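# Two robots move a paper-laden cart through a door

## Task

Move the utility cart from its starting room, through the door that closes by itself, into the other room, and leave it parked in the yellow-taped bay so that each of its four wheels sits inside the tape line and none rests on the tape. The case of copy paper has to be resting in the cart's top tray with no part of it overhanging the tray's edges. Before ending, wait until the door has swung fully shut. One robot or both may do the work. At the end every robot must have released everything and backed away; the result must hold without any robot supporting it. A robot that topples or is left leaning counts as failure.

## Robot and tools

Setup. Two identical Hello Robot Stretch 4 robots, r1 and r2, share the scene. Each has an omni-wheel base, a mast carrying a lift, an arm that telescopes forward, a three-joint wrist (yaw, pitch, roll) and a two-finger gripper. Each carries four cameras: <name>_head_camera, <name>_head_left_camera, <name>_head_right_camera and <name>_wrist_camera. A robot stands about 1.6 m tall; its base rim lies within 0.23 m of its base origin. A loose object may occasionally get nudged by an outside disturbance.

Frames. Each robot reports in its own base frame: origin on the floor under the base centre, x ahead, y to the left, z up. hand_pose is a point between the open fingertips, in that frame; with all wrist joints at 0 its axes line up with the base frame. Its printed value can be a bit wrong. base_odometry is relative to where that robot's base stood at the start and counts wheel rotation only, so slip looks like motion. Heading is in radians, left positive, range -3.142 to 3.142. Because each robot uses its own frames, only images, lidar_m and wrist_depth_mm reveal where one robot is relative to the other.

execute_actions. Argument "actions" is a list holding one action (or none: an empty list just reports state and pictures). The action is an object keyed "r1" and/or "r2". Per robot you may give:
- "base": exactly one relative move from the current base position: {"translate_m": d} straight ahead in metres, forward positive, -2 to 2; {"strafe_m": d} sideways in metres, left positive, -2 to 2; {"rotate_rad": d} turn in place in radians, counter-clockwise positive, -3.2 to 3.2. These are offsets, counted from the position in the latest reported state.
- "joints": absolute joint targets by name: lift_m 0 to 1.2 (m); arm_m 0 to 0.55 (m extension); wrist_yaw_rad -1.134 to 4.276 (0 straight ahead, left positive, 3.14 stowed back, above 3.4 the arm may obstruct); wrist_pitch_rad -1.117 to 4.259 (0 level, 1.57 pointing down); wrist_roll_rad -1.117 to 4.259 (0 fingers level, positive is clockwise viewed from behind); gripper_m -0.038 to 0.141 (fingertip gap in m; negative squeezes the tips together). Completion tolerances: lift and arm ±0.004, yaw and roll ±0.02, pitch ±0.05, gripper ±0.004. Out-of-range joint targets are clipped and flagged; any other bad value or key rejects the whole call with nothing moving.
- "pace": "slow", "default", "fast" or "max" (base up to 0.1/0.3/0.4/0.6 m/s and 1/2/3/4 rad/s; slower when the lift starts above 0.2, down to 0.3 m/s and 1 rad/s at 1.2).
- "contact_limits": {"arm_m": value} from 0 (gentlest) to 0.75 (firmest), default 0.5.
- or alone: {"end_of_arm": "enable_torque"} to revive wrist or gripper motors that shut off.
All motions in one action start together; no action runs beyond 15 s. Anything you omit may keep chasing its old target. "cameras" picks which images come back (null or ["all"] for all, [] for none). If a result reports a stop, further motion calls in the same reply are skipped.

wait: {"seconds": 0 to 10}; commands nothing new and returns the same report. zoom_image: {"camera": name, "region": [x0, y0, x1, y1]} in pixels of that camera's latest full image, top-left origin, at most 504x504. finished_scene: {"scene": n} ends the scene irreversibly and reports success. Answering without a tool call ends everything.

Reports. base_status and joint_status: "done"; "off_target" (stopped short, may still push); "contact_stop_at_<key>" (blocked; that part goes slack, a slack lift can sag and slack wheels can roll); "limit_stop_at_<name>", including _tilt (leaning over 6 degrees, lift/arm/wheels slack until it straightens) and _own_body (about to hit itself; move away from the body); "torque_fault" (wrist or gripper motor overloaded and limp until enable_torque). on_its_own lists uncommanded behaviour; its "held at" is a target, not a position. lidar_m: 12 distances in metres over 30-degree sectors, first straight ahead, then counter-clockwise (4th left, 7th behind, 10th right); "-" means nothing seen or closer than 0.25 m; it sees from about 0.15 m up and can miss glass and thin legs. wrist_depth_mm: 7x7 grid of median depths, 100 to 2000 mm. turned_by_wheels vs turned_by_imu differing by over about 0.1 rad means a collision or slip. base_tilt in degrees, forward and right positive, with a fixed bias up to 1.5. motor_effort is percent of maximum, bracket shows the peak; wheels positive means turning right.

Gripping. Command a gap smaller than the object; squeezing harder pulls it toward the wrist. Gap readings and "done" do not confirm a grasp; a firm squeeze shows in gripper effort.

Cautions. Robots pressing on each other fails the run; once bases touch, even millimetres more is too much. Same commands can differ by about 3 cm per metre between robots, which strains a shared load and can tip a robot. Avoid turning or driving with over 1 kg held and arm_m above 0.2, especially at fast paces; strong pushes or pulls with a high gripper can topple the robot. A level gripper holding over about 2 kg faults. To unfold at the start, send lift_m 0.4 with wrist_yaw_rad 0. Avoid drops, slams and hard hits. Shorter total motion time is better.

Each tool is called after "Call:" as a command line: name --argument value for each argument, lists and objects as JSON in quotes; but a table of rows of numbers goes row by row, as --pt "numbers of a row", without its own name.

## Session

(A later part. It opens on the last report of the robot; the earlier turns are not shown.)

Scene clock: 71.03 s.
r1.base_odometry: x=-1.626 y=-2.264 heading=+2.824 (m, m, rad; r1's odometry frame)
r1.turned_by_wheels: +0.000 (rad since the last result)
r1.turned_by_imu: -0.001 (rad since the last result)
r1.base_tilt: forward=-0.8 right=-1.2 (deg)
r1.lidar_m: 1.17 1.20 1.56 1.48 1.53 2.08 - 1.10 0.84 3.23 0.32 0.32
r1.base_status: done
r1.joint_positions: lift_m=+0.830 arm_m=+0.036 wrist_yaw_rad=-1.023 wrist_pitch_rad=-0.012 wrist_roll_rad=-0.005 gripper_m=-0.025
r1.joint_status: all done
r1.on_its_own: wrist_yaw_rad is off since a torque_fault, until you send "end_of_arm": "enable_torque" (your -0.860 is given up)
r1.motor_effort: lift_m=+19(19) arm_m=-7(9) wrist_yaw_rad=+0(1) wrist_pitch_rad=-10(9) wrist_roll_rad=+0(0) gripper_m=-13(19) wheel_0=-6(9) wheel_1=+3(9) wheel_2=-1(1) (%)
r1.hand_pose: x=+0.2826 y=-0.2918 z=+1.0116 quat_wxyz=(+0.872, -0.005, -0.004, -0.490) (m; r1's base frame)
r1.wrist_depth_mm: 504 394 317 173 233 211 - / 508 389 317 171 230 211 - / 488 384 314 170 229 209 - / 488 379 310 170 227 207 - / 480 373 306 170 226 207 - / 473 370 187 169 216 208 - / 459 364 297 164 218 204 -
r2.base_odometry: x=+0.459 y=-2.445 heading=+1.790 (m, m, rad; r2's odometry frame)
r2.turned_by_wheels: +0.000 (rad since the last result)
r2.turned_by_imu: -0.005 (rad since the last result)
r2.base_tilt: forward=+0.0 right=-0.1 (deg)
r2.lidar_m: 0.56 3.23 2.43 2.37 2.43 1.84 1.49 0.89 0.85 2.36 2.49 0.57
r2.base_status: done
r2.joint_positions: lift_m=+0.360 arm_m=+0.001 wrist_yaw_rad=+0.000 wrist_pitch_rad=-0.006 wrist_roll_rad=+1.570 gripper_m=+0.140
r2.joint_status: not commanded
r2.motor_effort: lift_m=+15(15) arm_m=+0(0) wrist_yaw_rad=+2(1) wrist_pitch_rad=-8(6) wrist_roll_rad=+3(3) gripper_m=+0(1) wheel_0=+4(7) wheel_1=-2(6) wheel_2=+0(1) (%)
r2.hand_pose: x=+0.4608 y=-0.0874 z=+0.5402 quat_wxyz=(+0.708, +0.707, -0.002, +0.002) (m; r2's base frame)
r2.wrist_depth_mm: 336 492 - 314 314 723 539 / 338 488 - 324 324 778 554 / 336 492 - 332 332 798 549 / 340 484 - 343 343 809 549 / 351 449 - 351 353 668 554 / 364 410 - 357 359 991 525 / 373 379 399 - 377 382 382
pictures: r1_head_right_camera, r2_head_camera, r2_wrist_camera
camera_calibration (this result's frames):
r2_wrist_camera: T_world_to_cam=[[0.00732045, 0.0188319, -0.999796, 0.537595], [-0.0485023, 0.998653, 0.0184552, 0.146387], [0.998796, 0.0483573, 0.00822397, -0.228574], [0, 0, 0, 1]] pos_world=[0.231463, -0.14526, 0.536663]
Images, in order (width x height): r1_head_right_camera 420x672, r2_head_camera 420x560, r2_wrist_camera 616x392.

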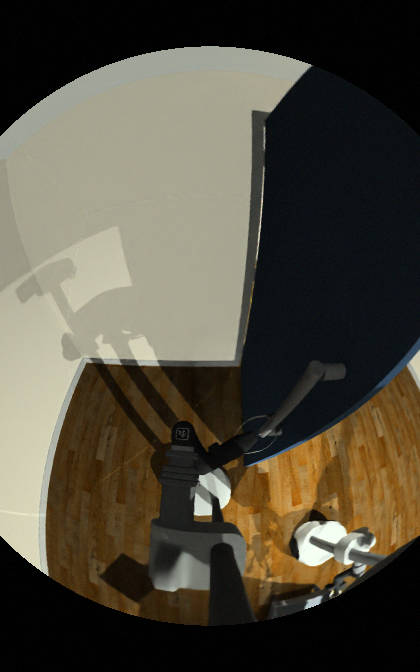

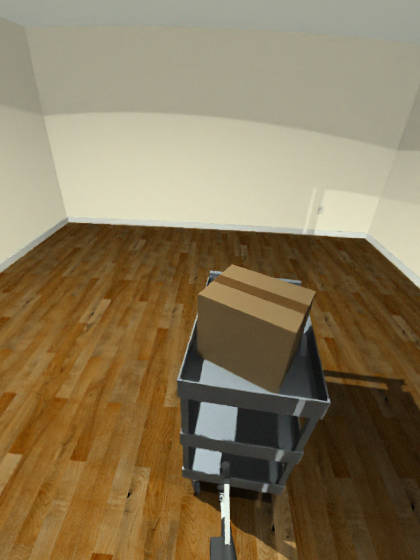

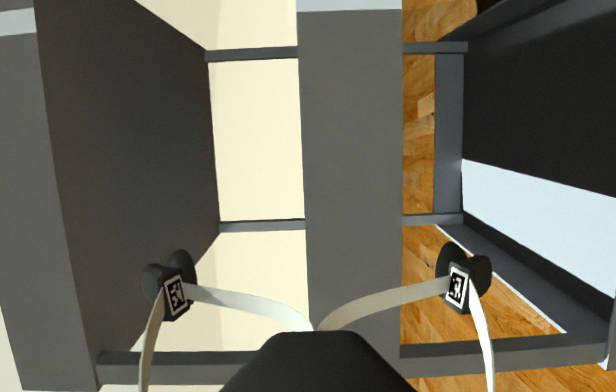

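Call:
execute_actions --actions '[{"r2":{"base":{"strafe_m":-0.075},"joints":{"lift_m":0.325,"arm_m":0.05}}}]' --cameras '[]'

Call:
execute_actions --actions '[{"r2":{"joints":{"arm_m":0.125}}}]' --cameras '["r2_wrist_camera"]'

Call:
execute_actions --actions '[{"r2":{"joints":{"gripper_m":0.035}}}]' --cameras '["r2_wrist_camera"]'

Call:
execute_actions --actions '[{"r2":{"base":{"strafe_m":0.16},"pace":"slow"}}]' --cameras '["r2_wrist_camera","r2_head_camera"]'

Scene clock: 78.20 s.
r1.base_odometry: x=-1.626 y=-2.264 heading=+2.824 (m, m, rad; r1's odometry frame)
r1.turned_by_wheels: +0.000 (rad since the last result)
r1.turned_by_imu: +0.000 (rad since the last result)
r1.base_tilt: forward=-0.9 right=-1.2 (deg)
r1.lidar_m: 1.15 1.21 1.56 1.49 1.55 2.07 - 0.88 0.76 3.23 0.32 0.34
r1.base_status: not commanded
r1.joint_positions: lift_m=+0.830 arm_m=+0.036 wrist_yaw_rad=-1.023 wrist_pitch_rad=-0.012 wrist_roll_rad=-0.005 gripper_m=-0.025
r1.joint_status: not commanded
r1.on_its_own: wrist_yaw_rad is off since a torque_fault, until you send "end_of_arm": "enable_torque" (your -0.860 is given up)
r1.motor_effort: lift_m=+19(19) arm_m=-6(6) wrist_yaw_rad=+0(1) wrist_pitch_rad=-8(9) wrist_roll_rad=+1(1) gripper_m=-16(13) wheel_0=-6(6) wheel_1=+3(3) wheel_2=-1(1) (%)
r1.hand_pose: x=+0.2826 y=-0.2918 z=+1.0116 quat_wxyz=(+0.872, -0.005, -0.004, -0.490) (m; r1's base frame)
r1.wrist_depth_mm: 504 397 317 173 232 212 - / 504 389 315 172 231 210 - / 496 384 312 171 230 209 - / 484 379 310 170 229 208 - / 480 375 307 170 226 207 - / 473 373 187 169 215 208 - / 459 362 297 165 219 204 -
r2.base_odometry: x=+0.532 y=-2.429 heading=+1.790 (m, m, rad; r2's odometry frame)
r2.turned_by_wheels: +0.000 (rad since the last result)
r2.turned_by_imu: -0.002 (rad since the last result)
r2.base_tilt: forward=+0.0 right=-0.3 (deg)
r2.lidar_m: 0.54 3.30 2.50 2.44 2.42 1.87 1.26 0.80 0.76 2.28 2.40 0.55
r2.base_status: done
r2.joint_positions: lift_m=+0.325 arm_m=+0.049 wrist_yaw_rad=+0.000 wrist_pitch_rad=-0.006 wrist_roll_rad=+1.570 gripper_m=+0.140
r2.joint_status: all done
r2.motor_effort: lift_m=+14(14) arm_m=+8(8) wrist_yaw_rad=+1(2) wrist_pitch_rad=-7(7) wrist_roll_rad=+1(2) gripper_m=+1(1) wheel_0=+2(10) wheel_1=+0(9) wheel_2=+0(1) (%)
r2.hand_pose: x=+0.5080 y=-0.0874 z=+0.5052 quat_wxyz=(+0.708, +0.707, -0.002, +0.002) (m; r2's base frame)
r2.wrist_depth_mm: 370 - - 255 1537 946 455 / 387 564 - 264 831 707 504 / 387 564 - 270 1576 723 508 / 373 559 - 278 1661 741 512 / 379 517 917 289 904 640 521 / 375 473 - 291 300 609 517 / 368 488 - - 1708 1025 484
pictures: none
No camera images: the call's "cameras" was empty. Leave "cameras" out to get every camera's image.

Scene clock: 79.33 s.
r1.base_odometry: x=-1.626 y=-2.264 heading=+2.824 (m, m, rad; r1's odometry frame)
r1.turned_by_wheels: +0.000 (rad since the last result)
r1.turned_by_imu: +0.000 (rad since the last result)
r1.base_tilt: forward=-0.9 right=-1.3 (deg)
r1.lidar_m: 1.16 1.20 1.56 1.49 1.54 2.07 - 0.86 0.78 3.23 0.34 0.33
r1.base_status: not commanded
r1.joint_positions: lift_m=+0.830 arm_m=+0.036 wrist_yaw_rad=-1.023 wrist_pitch_rad=-0.012 wrist_roll_rad=-0.005 gripper_m=-0.025
r1.joint_status: not commanded
r1.on_its_own: wrist_yaw_rad is off since a torque_fault, until you send "end_of_arm": "enable_torque" (your -0.860 is given up)
r1.motor_effort: lift_m=+19(19) arm_m=-6(6) wrist_yaw_rad=+0(1) wrist_pitch_rad=-12(8) wrist_roll_rad=+1(0) gripper_m=-16(15) wheel_0=-6(6) wheel_1=+3(3) wheel_2=-1(1) (%)
r1.hand_pose: x=+0.2826 y=-0.2918 z=+1.0116 quat_wxyz=(+0.872, -0.005, -0.004, -0.490) (m; r1's base frame)
r1.wrist_depth_mm: 504 397 319 173 233 212 - / 500 392 315 171 231 210 - / 488 382 312 170 229 209 - / 480 375 307 170 229 208 - / 477 375 307 170 225 207 - / 473 370 188 169 216 208 - / 455 364 297 165 218 204 -
r2.base_odometry: x=+0.532 y=-2.429 heading=+1.790 (m, m, rad; r2's odometry frame)
r2.turned_by_wheels: +0.000 (rad since the last result)
r2.turned_by_imu: +0.000 (rad since the last result)
r2.base_tilt: forward=+0.0 right=-0.2 (deg)
r2.lidar_m: 0.53 3.28 2.52 2.45 2.43 1.89 1.29 0.79 0.78 2.28 2.40 0.53
r2.base_status: not commanded
r2.joint_positions: lift_m=+0.325 arm_m=+0.124 wrist_yaw_rad=+0.000 wrist_pitch_rad=-0.006 wrist_roll_rad=+1.570 gripper_m=+0.140
r2.joint_status: all done
r2.motor_effort: lift_m=+14(13) arm_m=+8(8) wrist_yaw_rad=+2(2) wrist_pitch_rad=-6(6) wrist_roll_rad=+2(2) gripper_m=-3(1) wheel_0=+2(2) wheel_1=+0(0) wheel_2=+0(0) (%)
r2.hand_pose: x=+0.5830 y=-0.0874 z=+0.5052 quat_wxyz=(+0.708, +0.707, -0.002, +0.002) (m; r2's base frame)
r2.wrist_depth_mm: 389 - - 187 189 683 477 / 389 569 732 193 195 707 500 / 389 564 - 198 201 715 508 / 375 559 - 204 206 741 512 / 379 517 809 210 212 640 517 / 377 473 220 213 218 603 521 / 373 496 - - 1661 1025 477
pictures: r2_wrist_camera
camera_calibration (this result's frames):
r2_wrist_camera: T_world_to_cam=[[0.00739889, 0.0188866, -0.999794, 0.50174], [-0.0486646, 0.998644, 0.0185047, 0.152978], [0.998788, 0.0485176, 0.00830797, -0.350302], [0, 0, 0, 1]] pos_world=[0.35361, -0.145251, 0.501717]
Images, in order (width x height): r2_wrist_camera 616x392.

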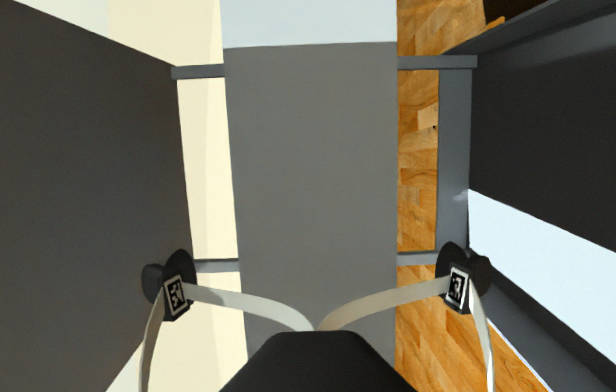

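Scene clock: 81.37 s.
r1.base_odometry: x=-1.626 y=-2.264 heading=+2.824 (m, m, rad; r1's odometry frame)
r1.turned_by_wheels: +0.000 (rad since the last result)
r1.turned_by_imu: +0.000 (rad since the last result)
r1.base_tilt: forward=-0.8 right=-1.3 (deg)
r1.lidar_m: 1.16 1.19 1.57 1.48 1.53 2.07 - 0.87 0.77 3.23 0.33 0.34
r1.base_status: not commanded
r1.joint_positions: lift_m=+0.830 arm_m=+0.036 wrist_yaw_rad=-1.023 wrist_pitch_rad=-0.012 wrist_roll_rad=-0.005 gripper_m=-0.025
r1.joint_status: not commanded
r1.on_its_own: wrist_yaw_rad is off since a torque_fault, until you send "end_of_arm": "enable_torque" (your -0.860 is given up)
r1.motor_effort: lift_m=+19(19) arm_m=-6(7) wrist_yaw_rad=+1(1) wrist_pitch_rad=-7(10) wrist_roll_rad=-1(2) gripper_m=-13(14) wheel_0=-6(6) wheel_1=+3(3) wheel_2=-1(1) (%)
r1.hand_pose: x=+0.2826 y=-0.2918 z=+1.0116 quat_wxyz=(+0.872, -0.005, -0.004, -0.490) (m; r1's base frame)
r1.wrist_depth_mm: 504 394 320 173 233 211 - / 504 389 315 172 231 210 - / 496 384 312 169 229 209 - / 484 379 310 170 228 208 - / 480 373 307 171 227 207 - / 477 370 188 169 216 208 - / 459 362 298 165 218 204 -
r2.base_odometry: x=+0.532 y=-2.429 heading=+1.789 (m, m, rad; r2's odometry frame)
r2.turned_by_wheels: +0.000 (rad since the last result)
r2.turned_by_imu: -0.001 (rad since the last result)
r2.base_tilt: forward=+0.1 right=-0.3 (deg)
r2.lidar_m: 0.53 3.27 2.49 2.44 2.43 1.88 1.26 0.82 0.78 2.28 2.41 0.53
r2.base_status: not commanded
r2.joint_positions: lift_m=+0.325 arm_m=+0.125 wrist_yaw_rad=-0.001 wrist_pitch_rad=-0.002 wrist_roll_rad=+1.570 gripper_m=+0.035
r2.joint_status: all done
r2.motor_effort: lift_m=+16(15) arm_m=+2(8) wrist_yaw_rad=+2(16) wrist_pitch_rad=-19(18) wrist_roll_rad=+1(2) gripper_m=-23(24) wheel_0=-2(2) wheel_1=-2(1) wheel_2=+1(3) (%)
r2.hand_pose: x=+0.5839 y=-0.0876 z=+0.5040 quat_wxyz=(+0.708, +0.707, -0.001, +0.000) (m; r2's base frame)
r2.wrist_depth_mm: 392 - 174 173 174 661 473 / 394 574 179 177 180 699 492 / 392 574 184 182 184 715 500 / 382 569 788 187 190 723 508 / 387 564 216 193 194 723 512 / 379 477 193 198 198 181 517 / 375 - - - 1499 1042 462
pictures: r2_wrist_camera
camera_calibration (this result's frames):
r2_wrist_camera: T_world_to_cam=[[0.00339523, 0.018967, -0.999814, 0.502819], [-0.0479277, 0.998674, 0.0187826, 0.152672], [0.998845, 0.047855, 0.00429977, -0.349325], [0, 0, 0, 1]] pos_world=[0.354532, -0.14529, 0.50136]
Images, in order (width x height): r2_wrist_camera 616x392.

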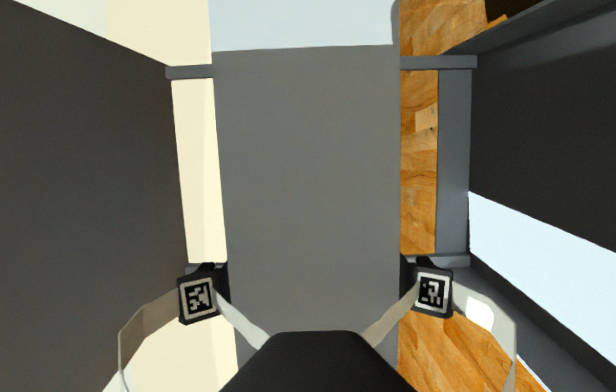

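Scene clock: 84.10 s.
r1.base_odometry: x=-1.626 y=-2.264 heading=+2.824 (m, m, rad; r1's odometry frame)
r1.turned_by_wheels: +0.000 (rad since the last result)
r1.turned_by_imu: +0.000 (rad since the last result)
r1.base_tilt: forward=-0.8 right=-1.2 (deg)
r1.lidar_m: 1.16 1.20 1.57 1.48 1.55 2.08 - 1.24 0.90 3.22 0.33 0.32
r1.base_status: not commanded
r1.joint_positions: lift_m=+0.830 arm_m=+0.036 wrist_yaw_rad=-1.023 wrist_pitch_rad=-0.012 wrist_roll_rad=-0.005 gripper_m=-0.025
r1.joint_status: not commanded
r1.on_its_own: wrist_yaw_rad is off since a torque_fault, until you send "end_of_arm": "enable_torque" (your -0.860 is given up)
r1.motor_effort: lift_m=+20(19) arm_m=-6(6) wrist_yaw_rad=+1(1) wrist_pitch_rad=-8(9) wrist_roll_rad=-1(1) gripper_m=-15(14) wheel_0=-6(6) wheel_1=+3(3) wheel_2=-1(1) (%)
r1.hand_pose: x=+0.2826 y=-0.2918 z=+1.0116 quat_wxyz=(+0.872, -0.005, -0.004, -0.490) (m; r1's base frame)
r1.wrist_depth_mm: 508 397 319 173 233 211 - / 500 389 315 172 231 211 - / 492 384 312 170 229 209 - / 488 382 309 170 228 208 - / 477 377 307 170 226 208 - / 473 373 187 169 216 208 - / 459 362 296 165 217 204 -
r2.base_odometry: x=+0.376 y=-2.464 heading=+1.789 (m, m, rad; r2's odometry frame)
r2.turned_by_wheels: -0.001 (rad since the last result)
r2.turned_by_imu: -0.003 (rad since the last result)
r2.base_tilt: forward=+0.2 right=-0.3 (deg)
r2.lidar_m: 0.53 3.09 2.35 2.28 2.42 1.85 1.75 0.96 0.89 2.44 2.58 0.51
r2.base_status: done
r2.joint_positions: lift_m=+0.325 arm_m=+0.125 wrist_yaw_rad=-0.005 wrist_pitch_rad=+0.000 wrist_roll_rad=+1.569 gripper_m=+0.035
r2.joint_status: not commanded
r2.on_its_own: wrist_yaw_rad is at rest, and its effort (+14) is outside its rest range (-13 to +13); wrist_pitch_rad is at rest, and its effort (-25) is outside its rest range (-23 to +23)
r2.motor_effort: lift_m=+16(16) arm_m=+2(2) wrist_yaw_rad=+14(34) wrist_pitch_rad=-25(26) wrist_roll_rad=+4(4) gripper_m=-20(18) wheel_0=-8(15) wheel_1=+1(5) wheel_2=+0(1) (%)
r2.hand_pose: x=+0.5836 y=-0.0888 z=+0.5033 quat_wxyz=(+0.708, +0.706, -0.002, -0.002) (m; r2's base frame)
r2.wrist_depth_mm: 397 580 142 140 143 676 480 / 394 580 149 149 152 699 492 / 394 580 161 160 163 707 500 / 384 574 176 171 177 707 504 / 389 564 192 185 191 640 508 / 384 517 194 200 198 473 469 / 375 - - - 1661 1025 436
pictures: r2_head_camera, r2_wrist_camera
camera_calibration (this result's frames):
r2_wrist_camera: T_world_to_cam=[[0.00125825, 0.0180857, -0.999836, 0.503365], [-0.0436959, 0.998882, 0.0180135, 0.151811], [0.999044, 0.0436661, 0.00204712, -0.34825], [0, 0, 0, 1]] pos_world=[0.353917, -0.145538, 0.501261]
Images, in order (width x height): r2_head_camera 420x560, r2_wrist_camera 616x392.

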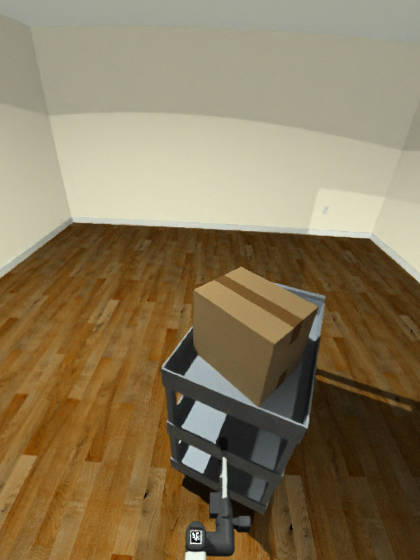

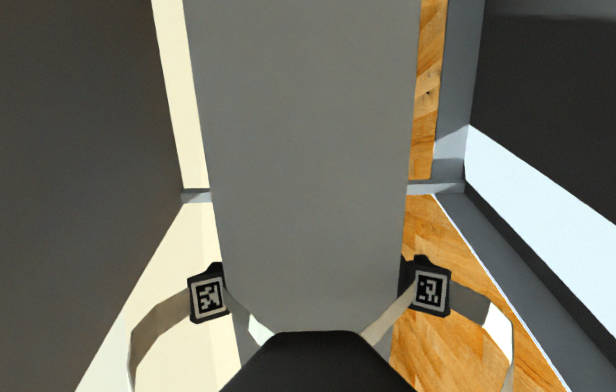

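Call:
execute_actions --actions '[{"r2":{"base":{"rotate_rad":-0.04},"joints":{"lift_m":0.318},"pace":"slow"}}]' --cameras '[]'

Call:
execute_actions --actions '[{"r2":{"base":{"translate_m":-1.2}}}]' --cameras '["r2_head_right_camera","r2_wrist_camera"]'

Scene clock: 87.40 s.
r1.base_odometry: x=-1.626 y=-2.264 heading=+2.824 (m, m, rad; r1's odometry frame)
r1.turned_by_wheels: +0.000 (rad since the last result)
r1.turned_by_imu: +0.000 (rad since the last result)
r1.base_tilt: forward=-0.8 right=-1.2 (deg)
r1.lidar_m: 1.15 1.21 1.57 1.48 1.53 2.07 - 1.23 0.89 3.23 0.34 0.31
r1.base_status: not commanded
r1.joint_positions: lift_m=+0.830 arm_m=+0.036 wrist_yaw_rad=-1.023 wrist_pitch_rad=-0.012 wrist_roll_rad=-0.005 gripper_m=-0.025
r1.joint_status: not commanded
r1.on_its_own: wrist_yaw_rad is off since a torque_fault, until you send "end_of_arm": "enable_torque" (your -0.860 is given up)
r1.motor_effort: lift_m=+19(19) arm_m=-7(6) wrist_yaw_rad=+1(1) wrist_pitch_rad=-8(9) wrist_roll_rad=+0(0) gripper_m=-12(20) wheel_0=-6(6) wheel_1=+3(3) wheel_2=-1(1) (%)
r1.hand_pose: x=+0.2826 y=-0.2918 z=+1.0116 quat_wxyz=(+0.872, -0.005, -0.004, -0.490) (m; r1's base frame)
r1.wrist_depth_mm: 508 397 317 173 234 211 - / 508 387 315 171 231 211 - / 500 384 314 170 229 209 - / 484 375 309 170 229 208 - / 477 375 304 171 227 208 - / 473 370 187 169 215 208 - / 455 364 297 165 218 204 -
r2.base_odometry: x=+0.376 y=-2.463 heading=+1.749 (m, m, rad; r2's odometry frame)
r2.turned_by_wheels: -0.040 (rad since the last result)
r2.turned_by_imu: -0.041 (rad since the last result)
r2.base_tilt: forward=+0.1 right=+0.0 (deg)
r2.lidar_m: 0.53 3.19 2.38 2.27 2.39 1.86 1.85 0.97 0.91 2.43 2.53 0.51
r2.base_status: done
r2.joint_positions: lift_m=+0.318 arm_m=+0.125 wrist_yaw_rad=-0.001 wrist_pitch_rad=-0.006 wrist_roll_rad=+1.571 gripper_m=+0.035
r2.joint_status: all done
r2.motor_effort: lift_m=+13(14) arm_m=+2(2) wrist_yaw_rad=+7(30) wrist_pitch_rad=-8(25) wrist_roll_rad=-5(4) gripper_m=-21(20) wheel_0=+1(12) wheel_1=+0(6) wheel_2=+3(6) (%)
r2.hand_pose: x=+0.5838 y=-0.0878 z=+0.4982 quat_wxyz=(+0.707, +0.707, -0.002, +0.001) (m; r2's base frame)
r2.wrist_depth_mm: 397 580 151 150 153 676 484 / 399 580 158 158 162 691 496 / 397 580 169 168 172 707 496 / 387 574 180 178 798 723 504 / 389 569 193 189 196 647 512 / 384 484 195 202 200 530 492 / 377 - - - 1661 1060 436
pictures: none
No camera images: the call's "cameras" was empty. Leave "cameras" out to get every camera's image.

Scene clock: 92.87 s.
r1.base_odometry: x=-1.626 y=-2.264 heading=+2.824 (m, m, rad; r1's odometry frame)
r1.turned_by_wheels: +0.000 (rad since the last result)
r1.turned_by_imu: +0.000 (rad since the last result)
r1.base_tilt: forward=-0.9 right=-1.3 (deg)
r1.lidar_m: 1.16 1.20 1.56 1.48 1.54 2.08 - 4.77 0.68 0.62 0.33 0.33
r1.base_status: not commanded
r1.joint_positions: lift_m=+0.830 arm_m=+0.036 wrist_yaw_rad=-1.023 wrist_pitch_rad=-0.012 wrist_roll_rad=-0.005 gripper_m=-0.025
r1.joint_status: not commanded
r1.on_its_own: wrist_yaw_rad is off since a torque_fault, until you send "end_of_arm": "enable_torque" (your -0.860 is given up)
r1.motor_effort: lift_m=+19(19) arm_m=-6(6) wrist_yaw_rad=+0(1) wrist_pitch_rad=-9(9) wrist_roll_rad=+0(1) gripper_m=-13(14) wheel_0=-6(6) wheel_1=+3(3) wheel_2=-1(1) (%)
r1.hand_pose: x=+0.2826 y=-0.2918 z=+1.0116 quat_wxyz=(+0.872, -0.005, -0.004, -0.490) (m; r1's base frame)
r1.wrist_depth_mm: 512 397 319 174 232 211 - / 500 389 315 172 231 211 - / 496 384 312 170 230 209 - / 484 379 310 170 229 208 - / 477 377 306 171 226 207 - / 469 368 187 169 216 208 - / 459 364 297 165 219 204 -
r2.base_odometry: x=+0.590 y=-3.644 heading=+1.749 (m, m, rad; r2's odometry frame)
r2.turned_by_wheels: +0.000 (rad since the last result)
r2.turned_by_imu: +0.010 (rad since the last result)
r2.base_tilt: forward=+0.1 right=-0.2 (deg)
r2.lidar_m: 0.49 0.53 2.40 2.18 0.82 0.75 3.63 0.70 0.53 0.50 0.55 0.58
r2.base_status: done
r2.joint_positions: lift_m=+0.318 arm_m=+0.125 wrist_yaw_rad=+0.007 wrist_pitch_rad=-0.005 wrist_roll_rad=+1.573 gripper_m=+0.035
r2.joint_status: not commanded
r2.on_its_own: wrist_yaw_rad is at rest, and its effort (-21) is outside its rest range (-13 to +13)
r2.motor_effort: lift_m=+15(15) arm_m=+2(2) wrist_yaw_rad=-21(31) wrist_pitch_rad=-10(12) wrist_roll_rad=-8(9) gripper_m=-16(24) wheel_0=+2(10) wheel_1=-1(7) wheel_2=+3(19) (%)
r2.hand_pose: x=+0.5847 y=-0.0853 z=+0.4980 quat_wxyz=(+0.706, +0.708, +0.001, +0.005) (m; r2's base frame)
r2.wrist_depth_mm: - - 219 217 1576 976 683 / 421 - 215 213 1537 976 459 / 399 585 211 209 1397 661 496 / 389 574 208 206 1618 723 504 / 387 564 216 202 203 723 512 / 384 484 195 198 198 597 512 / 379 512 750 - 1499 668 508
pictures: r2_head_right_camera, r2_wrist_camera
camera_calibration (this result's frames):
r2_wrist_camera: T_world_to_cam=[[0.00674348, 0.0227108, -0.999719, 0.495146], [-0.0559416, 0.998185, 0.0222985, 0.153423], [0.998411, 0.0557756, 0.00800171, -0.35108], [0, 0, 0, 1]] pos_world=[0.355766, -0.144808, 0.494395]
Images, in order (width x height): r2_head_right_camera 420x672, r2_wrist_camera 616x392.

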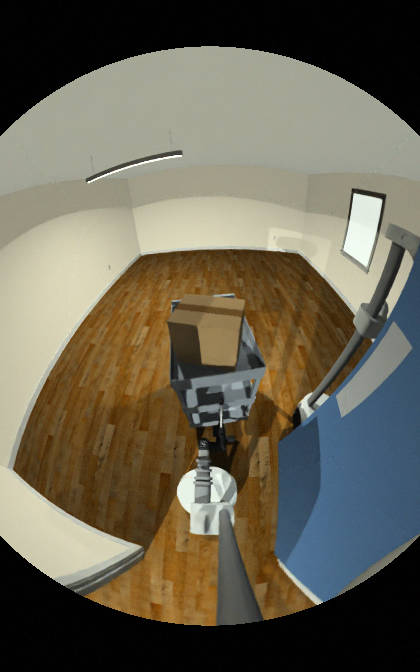

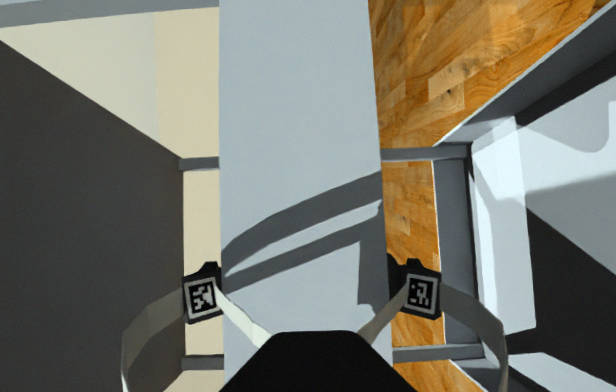

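Call:
execute_actions --actions '[{"r2":{"base":{"translate_m":-1.0}}}]' --cameras '["r2_head_right_camera","r2_head_camera"]'

Scene clock: 98.90 s.
r1.base_odometry: x=-1.626 y=-2.264 heading=+2.824 (m, m, rad; r1's odometry frame)
r1.turned_by_wheels: +0.000 (rad since the last result)
r1.turned_by_imu: +0.000 (rad since the last result)
r1.base_tilt: forward=-0.8 right=-1.2 (deg)
r1.lidar_m: 1.15 1.22 1.56 1.48 1.54 2.07 - 4.78 3.40 3.23 0.33 0.32
r1.base_status: not commanded
r1.joint_positions: lift_m=+0.830 arm_m=+0.036 wrist_yaw_rad=-1.023 wrist_pitch_rad=-0.012 wrist_roll_rad=-0.005 gripper_m=-0.025
r1.joint_status: not commanded
r1.on_its_own: wrist_yaw_rad is off since a torque_fault, until you send "end_of_arm": "enable_torque" (your -0.860 is given up)
r1.motor_effort: lift_m=+19(19) arm_m=-6(6) wrist_yaw_rad=+0(1) wrist_pitch_rad=-8(9) wrist_roll_rad=+0(1) gripper_m=-17(16) wheel_0=-6(6) wheel_1=+3(3) wheel_2=-1(0) (%)
r1.hand_pose: x=+0.2826 y=-0.2918 z=+1.0116 quat_wxyz=(+0.872, -0.005, -0.004, -0.490) (m; r1's base frame)
r1.wrist_depth_mm: 504 394 319 173 233 211 - / 504 387 317 171 231 211 - / 496 384 312 170 230 209 - / 488 382 309 170 228 208 - / 477 373 306 170 227 208 - / 473 370 187 169 216 209 - / 459 364 297 164 218 203 -
r2.base_odometry: x=+0.768 y=-4.628 heading=+1.750 (m, m, rad; r2's odometry frame)
r2.turned_by_wheels: +0.001 (rad since the last result)
r2.turned_by_imu: +0.011 (rad since the last result)
r2.base_tilt: forward=+0.1 right=-0.2 (deg)
r2.lidar_m: 0.47 0.46 0.52 1.12 2.47 2.62 2.55 2.72 2.47 0.83 0.55 0.58
r2.base_status: done
r2.joint_positions: lift_m=+0.318 arm_m=+0.125 wrist_yaw_rad=+0.011 wrist_pitch_rad=-0.006 wrist_roll_rad=+1.574 gripper_m=+0.035
r2.joint_status: not commanded
r2.on_its_own: wrist_yaw_rad is at rest, and its effort (-30) is outside its rest range (-13 to +13)
r2.motor_effort: lift_m=+15(15) arm_m=+2(2) wrist_yaw_rad=-30(40) wrist_pitch_rad=-7(10) wrist_roll_rad=-9(8) gripper_m=-22(26) wheel_0=+3(6) wheel_1=+2(6) wheel_2=+5(17) (%)
r2.hand_pose: x=+0.5850 y=-0.0842 z=+0.4982 quat_wxyz=(+0.706, +0.708, +0.002, +0.006) (m; r2's base frame)
r2.wrist_depth_mm: 273 273 270 255 277 535 634 / - - - 240 1708 991 433 / 399 - - 228 1576 1008 488 / 382 574 809 216 809 691 504 / 387 564 216 206 208 732 504 / 382 484 191 196 195 591 512 / 379 504 - - 1618 723 512
pictures: r2_head_camera, r2_head_right_camera
Images, in order (width x height): r2_head_camera 420x560, r2_head_right_camera 420x672.

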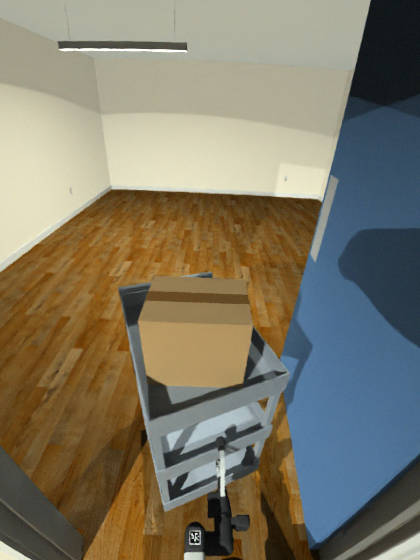

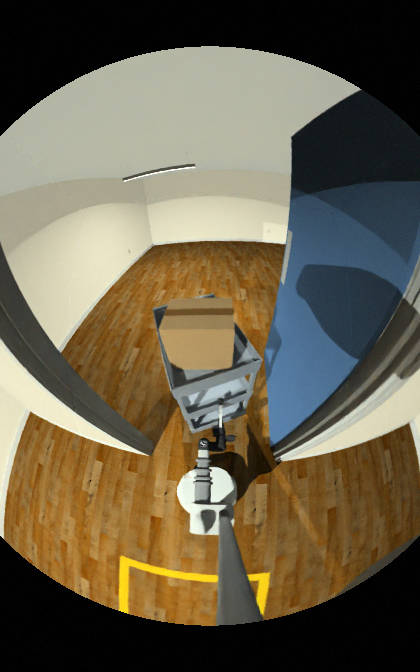

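Call:
execute_actions --actions '[{"r2":{"base":{"translate_m":-0.45}}}]' --cameras '["r2_head_left_camera","r2_head_camera"]'

Scene clock: 103.47 s.
r1.base_odometry: x=-1.626 y=-2.264 heading=+2.824 (m, m, rad; r1's odometry frame)
r1.turned_by_wheels: +0.000 (rad since the last result)
r1.turned_by_imu: +0.000 (rad since the last result)
r1.base_tilt: forward=-0.9 right=-1.2 (deg)
r1.lidar_m: 1.15 1.21 1.58 1.48 1.54 2.06 - 4.78 3.38 3.23 0.33 0.34
r1.base_status: not commanded
r1.joint_positions: lift_m=+0.830 arm_m=+0.036 wrist_yaw_rad=-1.023 wrist_pitch_rad=-0.012 wrist_roll_rad=-0.005 gripper_m=-0.025
r1.joint_status: not commanded
r1.on_its_own: wrist_yaw_rad is off since a torque_fault, until you send "end_of_arm": "enable_torque" (your -0.860 is given up)
r1.motor_effort: lift_m=+20(19) arm_m=-6(7) wrist_yaw_rad=+0(1) wrist_pitch_rad=-9(9) wrist_roll_rad=+0(2) gripper_m=-14(15) wheel_0=-6(6) wheel_1=+3(3) wheel_2=+0(1) (%)
r1.hand_pose: x=+0.2826 y=-0.2918 z=+1.0116 quat_wxyz=(+0.872, -0.005, -0.004, -0.490) (m; r1's base frame)
r1.wrist_depth_mm: 508 394 320 173 232 211 - / 504 392 317 172 230 210 - / 492 384 314 170 230 209 - / 484 377 309 169 228 208 - / 480 373 306 170 227 208 - / 469 373 187 169 216 208 - / 455 362 298 165 218 204 -
r2.base_odometry: x=+0.849 y=-5.071 heading=+1.751 (m, m, rad; r2's odometry frame)
r2.turned_by_wheels: +0.001 (rad since the last result)
r2.turned_by_imu: +0.006 (rad since the last result)
r2.base_tilt: forward=+0.2 right=-0.2 (deg)
r2.lidar_m: 0.46 0.46 1.03 2.36 2.49 2.14 2.09 2.24 2.43 2.27 0.93 0.58
r2.base_status: done
r2.joint_positions: lift_m=+0.318 arm_m=+0.125 wrist_yaw_rad=+0.012 wrist_pitch_rad=-0.006 wrist_roll_rad=+1.574 gripper_m=+0.035
r2.joint_status: not commanded
r2.on_its_own: wrist_yaw_rad is at rest, and its effort (-35) is outside its rest range (-13 to +13)
r2.motor_effort: lift_m=+15(15) arm_m=+2(2) wrist_yaw_rad=-35(43) wrist_pitch_rad=-6(8) wrist_roll_rad=-10(11) gripper_m=-20(24) wheel_0=+4(4) wheel_1=+1(6) wheel_2=+7(23) (%)
r2.hand_pose: x=+0.5851 y=-0.0839 z=+0.4982 quat_wxyz=(+0.706, +0.708, +0.002, +0.006) (m; r2's base frame)
r2.wrist_depth_mm: 272 274 268 256 277 535 634 / 1281 - 1308 242 1756 991 436 / 397 - - 229 1618 1008 488 / 384 569 809 216 809 691 504 / 387 564 216 206 209 732 512 / 384 480 192 196 195 591 508 / 375 508 - - 1537 715 512
pictures: r2_head_camera, r2_head_left_camera
Images, in order (width x height): r2_head_camera 420x560, r2_head_left_camera 420x672.

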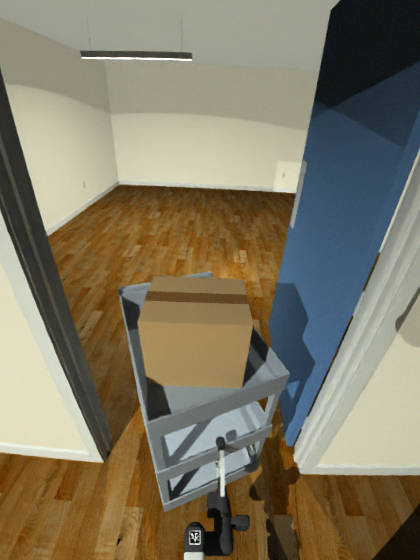

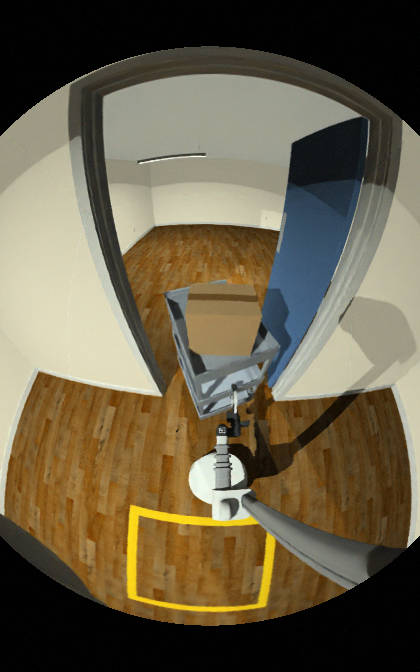

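Call:
execute_actions --actions '[{"r2":{"base":{"translate_m":-1.35}}}]' --cameras '["r2_head_camera"]'

Call:
execute_actions --actions '[{"r1":{"end_of_arm":"enable_torque"},"r2":{"base":{"strafe_m":0.25},"pace":"slow"}}]' --cameras '["r2_head_left_camera","r2_head_camera"]'

Scene clock: 112.10 s.
r1.base_odometry: x=-1.626 y=-2.264 heading=+2.824 (m, m, rad; r1's odometry frame)
r1.turned_by_wheels: +0.000 (rad since the last result)
r1.turned_by_imu: +0.000 (rad since the last result)
r1.base_tilt: forward=-0.9 right=-1.2 (deg)
r1.lidar_m: 1.16 1.20 1.56 1.47 1.54 2.06 - 4.77 3.40 3.23 0.33 0.33
r1.base_status: not commanded
r1.joint_positions: lift_m=+0.830 arm_m=+0.036 wrist_yaw_rad=-1.023 wrist_pitch_rad=-0.012 wrist_roll_rad=-0.005 gripper_m=-0.025
r1.joint_status: not commanded
r1.on_its_own: wrist_yaw_rad is off since a torque_fault, until you send "end_of_arm": "enable_torque" (your -0.860 is given up)
r1.motor_effort: lift_m=+19(20) arm_m=-6(7) wrist_yaw_rad=+0(1) wrist_pitch_rad=-8(11) wrist_roll_rad=-1(1) gripper_m=-16(15) wheel_0=-6(6) wheel_1=+3(3) wheel_2=-1(1) (%)
r1.hand_pose: x=+0.2826 y=-0.2918 z=+1.0116 quat_wxyz=(+0.872, -0.005, -0.004, -0.490) (m; r1's base frame)
r1.wrist_depth_mm: 504 397 320 173 232 211 - / 504 389 315 171 231 211 - / 500 384 314 170 229 208 - / 488 379 307 170 229 208 - / 480 375 306 170 227 208 - / 473 368 188 170 216 208 - / 459 362 298 164 218 204 -
r2.base_odometry: x=+1.093 y=-6.398 heading=+1.752 (m, m, rad; r2's odometry frame)
r2.turned_by_wheels: +0.001 (rad since the last result)
r2.turned_by_imu: +0.020 (rad since the last result)
r2.base_tilt: forward=+0.0 right=-0.1 (deg)
r2.lidar_m: 0.46 0.47 2.50 2.41 1.04 0.78 0.77 0.81 1.21 2.28 2.44 0.59
r2.base_status: done
r2.joint_positions: lift_m=+0.318 arm_m=+0.125 wrist_yaw_rad=+0.010 wrist_pitch_rad=-0.006 wrist_roll_rad=+1.573 gripper_m=+0.035
r2.joint_status: not commanded
r2.on_its_own: wrist_yaw_rad is at rest, and its effort (-28) is outside its rest range (-13 to +13)
r2.motor_effort: lift_m=+15(15) arm_m=+1(2) wrist_yaw_rad=-28(45) wrist_pitch_rad=-6(7) wrist_roll_rad=-9(10) gripper_m=-21(23) wheel_0=+2(5) wheel_1=+2(6) wheel_2=+4(23) (%)
r2.hand_pose: x=+0.5849 y=-0.0847 z=+0.4982 quat_wxyz=(+0.706, +0.708, +0.001, +0.006) (m; r2's base frame)
r2.wrist_depth_mm: 272 272 268 255 277 539 640 / 1576 1576 1576 240 1576 976 436 / 399 - - 227 1576 1008 488 / 384 574 820 216 809 691 508 / 392 569 216 205 208 723 508 / 387 484 191 196 194 597 508 / 377 508 1756 - 1499 723 512
pictures: r2_head_camera
Images, in order (width x height): r2_head_camera 420x560.

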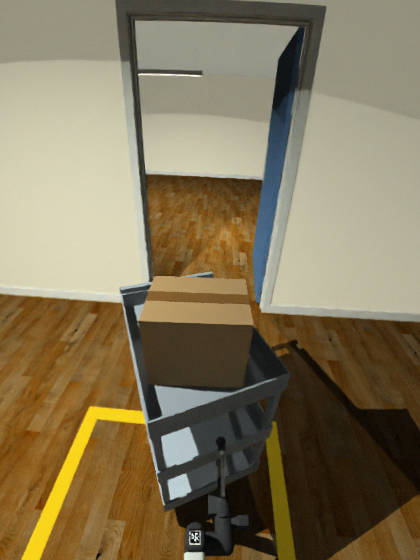

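Scene clock: 115.73 s.
r1.base_odometry: x=-1.626 y=-2.264 heading=+2.824 (m, m, rad; r1's odometry frame)
r1.turned_by_wheels: +0.000 (rad since the last result)
r1.turned_by_imu: +0.000 (rad since the last result)
r1.base_tilt: forward=-0.8 right=-1.2 (deg)
r1.lidar_m: 1.17 1.20 1.55 1.49 1.54 2.07 - 4.78 3.41 3.23 0.32 0.31
r1.base_status: not commanded
r1.joint_positions: lift_m=+0.830 arm_m=+0.036 wrist_yaw_rad=-1.023 wrist_pitch_rad=-0.012 wrist_roll_rad=-0.005 gripper_m=-0.025
r1.joint_status: not commanded
r1.end_of_arm: enable_torque: each motor that was off is on again
r1.on_its_own: wrist_yaw_rad is held at -1.023, not at your -0.860, since a torque_fault
r1.motor_effort: lift_m=+19(19) arm_m=-6(7) wrist_yaw_rad=+1(0) wrist_pitch_rad=-7(10) wrist_roll_rad=-2(1) gripper_m=-14(19) wheel_0=-6(6) wheel_1=+3(3) wheel_2=-1(1) (%)
r1.hand_pose: x=+0.2826 y=-0.2918 z=+1.0116 quat_wxyz=(+0.872, -0.005, -0.004, -0.490) (m; r1's base frame)
r1.wrist_depth_mm: 508 394 320 173 233 212 - / 504 389 317 172 231 211 - / 492 387 314 170 229 209 - / 484 382 309 170 228 208 - / 480 375 306 170 226 208 - / 469 370 187 170 216 208 - / 459 364 298 165 218 203 -
r2.base_odometry: x=+0.847 y=-6.443 heading=+1.751 (m, m, rad; r2's odometry frame)
r2.turned_by_wheels: -0.001 (rad since the last result)
r2.turned_by_imu: -0.009 (rad since the last result)
r2.base_tilt: forward=+0.0 right=+0.0 (deg)
r2.lidar_m: 0.50 2.14 2.24 2.18 1.00 0.77 0.75 0.81 1.16 2.52 2.68 0.56
r2.base_status: done
r2.joint_positions: lift_m=+0.318 arm_m=+0.125 wrist_yaw_rad=-0.010 wrist_pitch_rad=-0.007 wrist_roll_rad=+1.566 gripper_m=+0.035
r2.joint_status: not commanded
r2.on_its_own: wrist_yaw_rad is at rest, and its effort (+30) is outside its rest range (-13 to +13)
r2.motor_effort: lift_m=+15(15) arm_m=+2(2) wrist_yaw_rad=+30(44) wrist_pitch_rad=-5(6) wrist_roll_rad=+10(12) gripper_m=-15(19) wheel_0=-7(17) wheel_1=+0(6) wheel_2=-7(6) (%)
r2.hand_pose: x=+0.5832 y=-0.0903 z=+0.4983 quat_wxyz=(+0.709, +0.705, -0.006, -0.001) (m; r2's base frame)
r2.wrist_depth_mm: 1618 1576 196 196 1499 976 530 / 394 1756 196 195 1397 691 480 / 397 574 195 195 759 707 496 / 384 574 195 195 1464 723 508 / 387 564 195 195 195 723 512 / 384 484 191 194 193 591 508 / 379 504 1708 - 1661 654 508
pictures: r2_head_camera, r2_head_left_camera
Images, in order (width x height): r2_head_camera 420x560, r2_head_left_camera 420x672.

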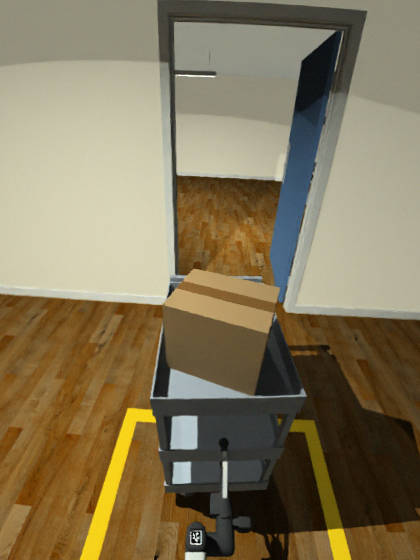

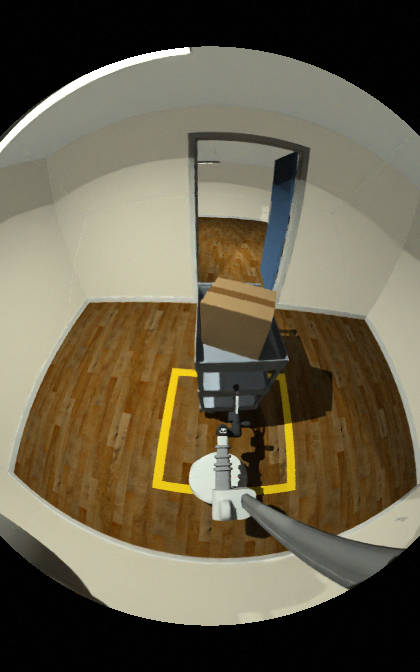

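Call:
execute_actions --actions '[{"r1":{"joints":{"gripper_m":0.14}},"r2":{"base":{"translate_m":-0.39}}}]' --cameras '["r2_head_left_camera","r2_head_camera","r1_head_right_camera"]'

Call:
execute_actions --actions '[{"r2":{"joints":{"gripper_m":0.14}}}]' --cameras '[]'

Call:
execute_actions --actions '[{"r2":{"base":{"translate_m":-0.04},"joints":{"arm_m":0.005}}}]' --cameras '["r2_head_camera","r1_head_right_camera"]'

Scene clock: 121.60 s.
r1.base_odometry: x=-1.626 y=-2.264 heading=+2.825 (m, m, rad; r1's odometry frame)
r1.turned_by_wheels: +0.000 (rad since the last result)
r1.turned_by_imu: +0.000 (rad since the last result)
r1.base_tilt: forward=-0.9 right=-1.2 (deg)
r1.lidar_m: 1.17 1.19 1.59 1.48 1.53 2.06 - 4.77 3.39 3.21 0.83 0.92
r1.base_status: not commanded
r1.joint_positions: lift_m=+0.830 arm_m=+0.036 wrist_yaw_rad=-1.024 wrist_pitch_rad=-0.012 wrist_roll_rad=-0.005 gripper_m=+0.140
r1.joint_status: all done
r1.on_its_own: wrist_yaw_rad is held at -1.023, not at your -0.860, since a torque_fault
r1.motor_effort: lift_m=+19(19) arm_m=-6(6) wrist_yaw_rad=+1(11) wrist_pitch_rad=-9(10) wrist_roll_rad=-1(0) gripper_m=+0(13) wheel_0=-5(6) wheel_1=+3(3) wheel_2=-1(1) (%)
r1.hand_pose: x=+0.2824 y=-0.2918 z=+1.0116 quat_wxyz=(+0.872, -0.005, -0.004, -0.490) (m; r1's base frame)
r1.wrist_depth_mm: 759 759 768 759 768 - - / 759 759 759 759 759 - - / 759 750 750 750 759 - - / 750 759 750 750 750 - - / 741 741 750 741 759 - - / 750 212 750 741 668 - - / 750 741 741 149 750 - -
r2.base_odometry: x=+0.917 y=-6.827 heading=+1.751 (m, m, rad; r2's odometry frame)
r2.turned_by_wheels: +0.000 (rad since the last result)
r2.turned_by_imu: +0.002 (rad since the last result)
r2.base_tilt: forward=+0.0 right=-0.2 (deg)
r2.lidar_m: 0.51 0.54 2.29 1.23 0.48 0.37 0.37 0.40 0.59 2.08 2.66 0.56
r2.base_status: done
r2.joint_positions: lift_m=+0.318 arm_m=+0.125 wrist_yaw_rad=+0.007 wrist_pitch_rad=-0.002 wrist_roll_rad=+1.571 gripper_m=+0.035
r2.joint_status: not commanded
r2.on_its_own: wrist_yaw_rad is at rest, and its effort (-18) is outside its rest range (-13 to +13)
r2.motor_effort: lift_m=+17(17) arm_m=+1(2) wrist_yaw_rad=-18(38) wrist_pitch_rad=-19(22) wrist_roll_rad=-2(12) gripper_m=-21(21) wheel_0=+2(12) wheel_1=-1(8) wheel_2=+4(21) (%)
r2.hand_pose: x=+0.5848 y=-0.0855 z=+0.4968 quat_wxyz=(+0.707, +0.707, +0.002, +0.003) (m; r2's base frame)
r2.wrist_depth_mm: 1863 1921 206 206 1618 946 640 / 404 - 204 204 1499 891 469 / 404 597 203 202 798 683 488 / 392 585 202 200 1576 699 496 / 397 574 199 199 220 715 500 / 392 492 193 197 197 621 504 / 384 549 196 - 1464 621 496
pictures: r1_head_right_camera, r2_head_camera, r2_head_left_camera
Images, in order (width x height): r1_head_right_camera 420x672, r2_head_camera 420x560, r2_head_left_camera 420x672.

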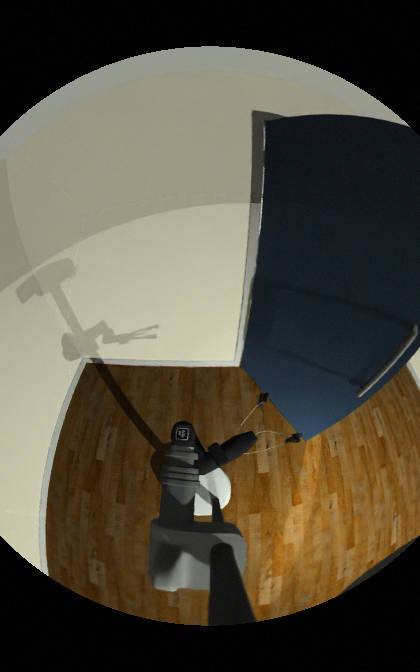

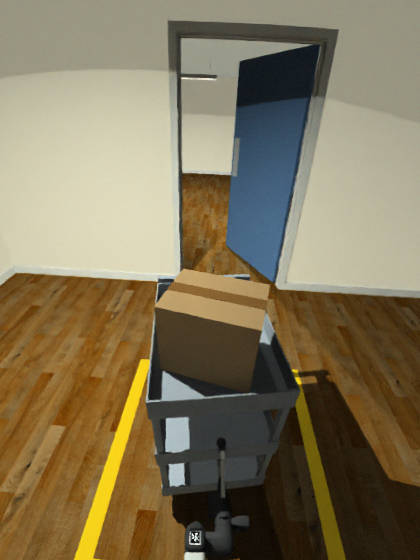

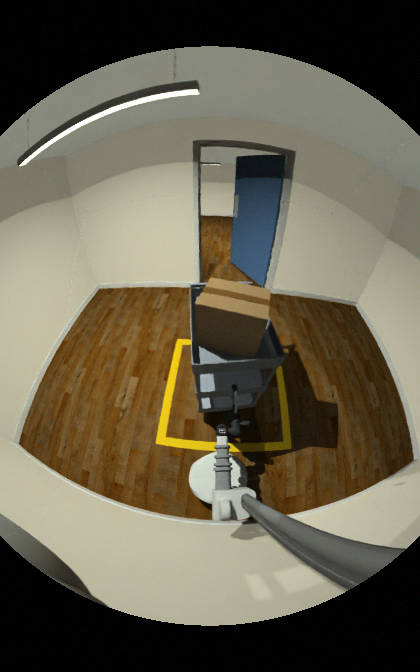

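Scene clock: 123.63 s.
r1.base_odometry: x=-1.626 y=-2.264 heading=+2.825 (m, m, rad; r1's odometry frame)
r1.turned_by_wheels: +0.000 (rad since the last result)
r1.turned_by_imu: +0.000 (rad since the last result)
r1.base_tilt: forward=-0.9 right=-1.2 (deg)
r1.lidar_m: 1.16 1.21 1.57 1.48 1.55 2.05 - 4.77 3.38 3.23 1.69 1.21
r1.base_status: not commanded
r1.joint_positions: lift_m=+0.830 arm_m=+0.036 wrist_yaw_rad=-1.024 wrist_pitch_rad=-0.012 wrist_roll_rad=-0.005 gripper_m=+0.140
r1.joint_status: not commanded
r1.on_its_own: wrist_yaw_rad is held at -1.023, not at your -0.860, since a torque_fault
r1.motor_effort: lift_m=+19(19) arm_m=-6(5) wrist_yaw_rad=+1(1) wrist_pitch_rad=-10(9) wrist_roll_rad=+0(0) gripper_m=-1(0) wheel_0=-5(5) wheel_1=+3(3) wheel_2=-1(1) (%)
r1.hand_pose: x=+0.2824 y=-0.2918 z=+1.0116 quat_wxyz=(+0.872, -0.005, -0.004, -0.490) (m; r1's base frame)
r1.wrist_depth_mm: 931 1098 1397 - - - - / 904 1118 1430 - - - - / 917 1160 1430 - - - - / 917 1118 1464 - - - - / 931 1138 1430 - - - - / 917 211 1366 - - - - / 946 1078 1397 149 - - -
r2.base_odometry: x=+0.917 y=-6.827 heading=+1.751 (m, m, rad; r2's odometry frame)
r2.turned_by_wheels: +0.000 (rad since the last result)
r2.turned_by_imu: -0.001 (rad since the last result)
r2.base_tilt: forward=+0.0 right=+0.0 (deg)
r2.lidar_m: 0.52 0.55 2.28 1.23 0.49 0.37 0.36 0.36 0.58 2.09 2.67 0.55
r2.base_status: not commanded
r2.joint_positions: lift_m=+0.318 arm_m=+0.125 wrist_yaw_rad=+0.000 wrist_pitch_rad=-0.006 wrist_roll_rad=+1.571 gripper_m=+0.140
r2.joint_status: all done
r2.motor_effort: lift_m=+17(17) arm_m=+1(1) wrist_yaw_rad=+1(18) wrist_pitch_rad=-6(19) wrist_roll_rad=-1(3) gripper_m=+1(21) wheel_0=+2(2) wheel_1=-1(1) wheel_2=+2(3) (%)
r2.hand_pose: x=+0.5842 y=-0.0873 z=+0.4981 quat_wxyz=(+0.707, +0.707, -0.002, +0.002) (m; r2's base frame)
r2.wrist_depth_mm: - - 1983 218 1499 960 668 / 399 - - 216 1537 976 455 / 399 580 798 213 1397 668 496 / 384 574 809 212 1618 715 508 / 389 525 220 210 1464 627 508 / 389 484 208 208 208 634 508 / 379 504 759 - 1499 647 508
pictures: none
No camera images: the call's "cameras" was empty. Leave "cameras" out to get every camera's image.

Scene clock: 125.00 s.
r1.base_odometry: x=-1.626 y=-2.264 heading=+2.825 (m, m, rad; r1's odometry frame)
r1.turned_by_wheels: +0.000 (rad since the last result)
r1.turned_by_imu: +0.000 (rad since the last result)
r1.base_tilt: forward=-0.9 right=-1.2 (deg)
r1.lidar_m: 1.15 1.20 1.56 1.48 1.54 2.07 - 4.78 3.37 3.23 1.69 1.21
r1.base_status: not commanded
r1.joint_positions: lift_m=+0.830 arm_m=+0.036 wrist_yaw_rad=-1.024 wrist_pitch_rad=-0.012 wrist_roll_rad=-0.005 gripper_m=+0.140
r1.joint_status: not commanded
r1.on_its_own: wrist_yaw_rad is held at -1.023, not at your -0.860, since a torque_fault
r1.motor_effort: lift_m=+19(19) arm_m=-6(6) wrist_yaw_rad=+1(1) wrist_pitch_rad=-8(9) wrist_roll_rad=-1(1) gripper_m=-1(2) wheel_0=-5(5) wheel_1=+3(3) wheel_2=-1(1) (%)
r1.hand_pose: x=+0.2824 y=-0.2918 z=+1.0116 quat_wxyz=(+0.872, -0.005, -0.004, -0.490) (m; r1's base frame)
r1.wrist_depth_mm: 917 1118 1397 - - - - / 917 1118 1430 - - - - / 917 1118 1464 - - - - / 931 1118 1464 - - - - / 931 1138 1499 - - - - / 904 211 1366 - - - - / 946 1098 1397 149 - - -
r2.base_odometry: x=+0.924 y=-6.866 heading=+1.751 (m, m, rad; r2's odometry frame)
r2.turned_by_wheels: +0.000 (rad since the last result)
r2.turned_by_imu: -0.001 (rad since the last result)
r2.base_tilt: forward=+0.1 right=-0.3 (deg)
r2.lidar_m: 0.56 2.60 2.26 1.07 0.46 0.34 0.33 0.36 0.54 1.86 2.65 0.61
r2.base_status: done
r2.joint_positions: lift_m=+0.318 arm_m=+0.006 wrist_yaw_rad=+0.000 wrist_pitch_rad=-0.006 wrist_roll_rad=+1.571 gripper_m=+0.140
r2.joint_status: all done
r2.motor_effort: lift_m=+17(17) arm_m=-8(10) wrist_yaw_rad=+1(1) wrist_pitch_rad=-7(6) wrist_roll_rad=+1(0) gripper_m=+2(1) wheel_0=-3(6) wheel_1=+0(6) wheel_2=+0(10) (%)
r2.hand_pose: x=+0.4658 y=-0.0875 z=+0.4980 quat_wxyz=(+0.707, +0.707, -0.002, +0.002) (m; r2's base frame)
r2.wrist_depth_mm: - - - - 866 591 508 / 389 469 - 375 1708 603 477 / 397 569 - 373 1808 707 496 / 382 569 - 368 - 723 504 / 389 525 - 366 - 627 508 / 384 480 842 364 917 634 512 / 375 508 - - 1808 661 508
pictures: r1_head_right_camera, r2_head_camera
Images, in order (width x height): r1_head_right_camera 420x672, r2_head_camera 420x560.

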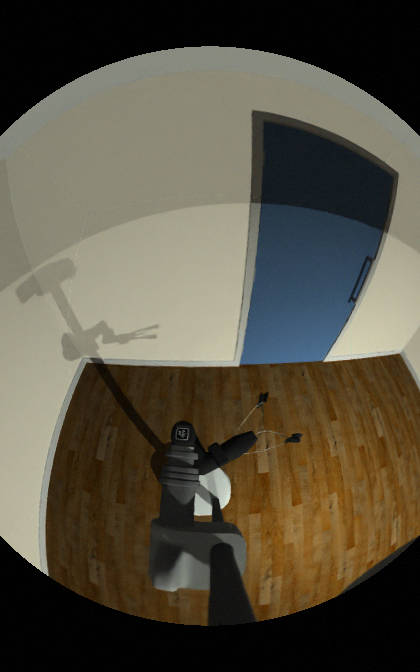

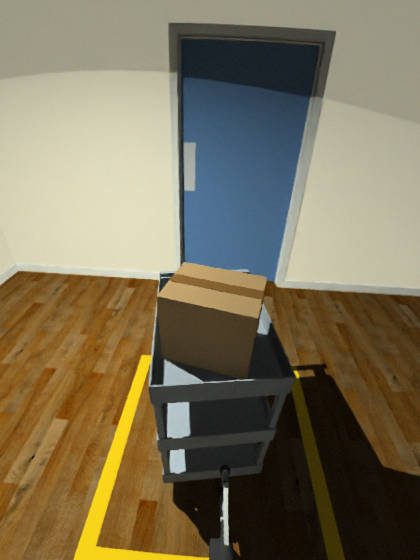

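Call:
execute_actions --actions '[{"r2":{"base":{"strafe_m":-0.9},"pace":"fast"}}]' --cameras '["r2_head_camera","r2_head_left_camera"]'

Scene clock: 129.67 s.
r1.base_odometry: x=-1.626 y=-2.264 heading=+2.825 (m, m, rad; r1's odometry frame)
r1.turned_by_wheels: +0.000 (rad since the last result)
r1.turned_by_imu: +0.000 (rad since the last result)
r1.base_tilt: forward=-0.8 right=-1.3 (deg)
r1.lidar_m: 1.16 1.21 1.57 1.48 1.54 2.07 - 4.78 3.38 3.24 1.70 1.22
r1.base_status: not commanded
r1.joint_positions: lift_m=+0.830 arm_m=+0.036 wrist_yaw_rad=-1.023 wrist_pitch_rad=-0.012 wrist_roll_rad=-0.005 gripper_m=+0.140
r1.joint_status: not commanded
r1.on_its_own: wrist_yaw_rad is held at -1.023, not at your -0.860, since a torque_fault
r1.motor_effort: lift_m=+19(19) arm_m=-6(6) wrist_yaw_rad=+1(1) wrist_pitch_rad=-7(10) wrist_roll_rad=-1(0) gripper_m=+0(2) wheel_0=-5(5) wheel_1=+3(3) wheel_2=+0(1) (%)
r1.hand_pose: x=+0.2824 y=-0.2918 z=+1.0116 quat_wxyz=(+0.872, -0.005, -0.004, -0.490) (m; r1's base frame)
r1.wrist_depth_mm: 904 1098 1430 - - - - / 904 1118 1430 - - - - / 917 1118 1464 - - - - / 917 1118 1499 - - - - / 931 1118 1464 - - - - / 917 211 1366 - - - - / 931 1118 1430 149 - - -
r2.base_odometry: x=+1.810 y=-6.705 heading=+1.751 (m, m, rad; r2's odometry frame)
r2.turned_by_wheels: +0.000 (rad since the last result)
r2.turned_by_imu: -0.005 (rad since the last result)
r2.base_tilt: forward=+0.0 right=-0.2 (deg)
r2.lidar_m: 2.38 0.84 0.84 1.25 0.53 0.40 0.39 0.42 0.60 1.59 1.72 2.43
r2.base_status: done
r2.joint_positions: lift_m=+0.318 arm_m=+0.006 wrist_yaw_rad=+0.000 wrist_pitch_rad=-0.006 wrist_roll_rad=+1.571 gripper_m=+0.140
r2.joint_status: not commanded
r2.motor_effort: lift_m=+17(17) arm_m=-9(8) wrist_yaw_rad=+1(2) wrist_pitch_rad=-5(8) wrist_roll_rad=-2(1) gripper_m=-3(4) wheel_0=-1(11) wheel_1=+2(12) wheel_2=+0(1) (%)
r2.hand_pose: x=+0.4658 y=-0.0874 z=+0.4980 quat_wxyz=(+0.707, +0.707, -0.002, +0.002) (m; r2's base frame)
r2.wrist_depth_mm: - - - - 1921 976 699 / - - - - - 991 683 / - - - - - 1008 699 / - - - - - 1025 699 / - - - - - 891 707 / - - - - 1661 904 707 / - - - - 1808 1025 723
pictures: r2_head_camera, r2_head_left_camera
Images, in order (width x height): r2_head_camera 420x560, r2_head_left_camera 420x672.

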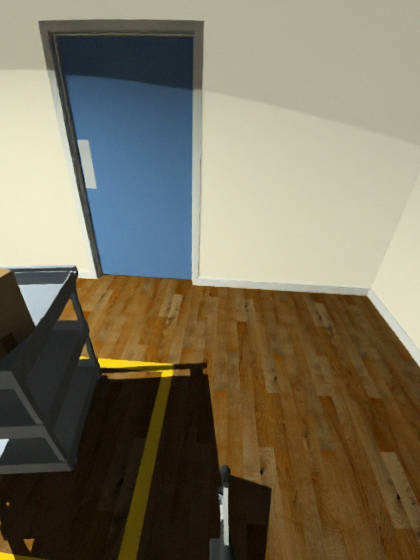

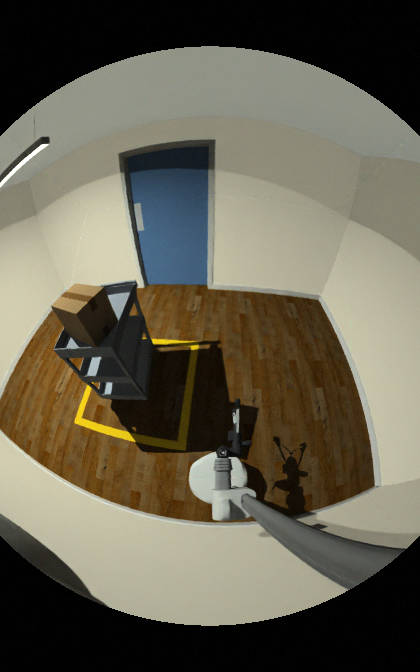

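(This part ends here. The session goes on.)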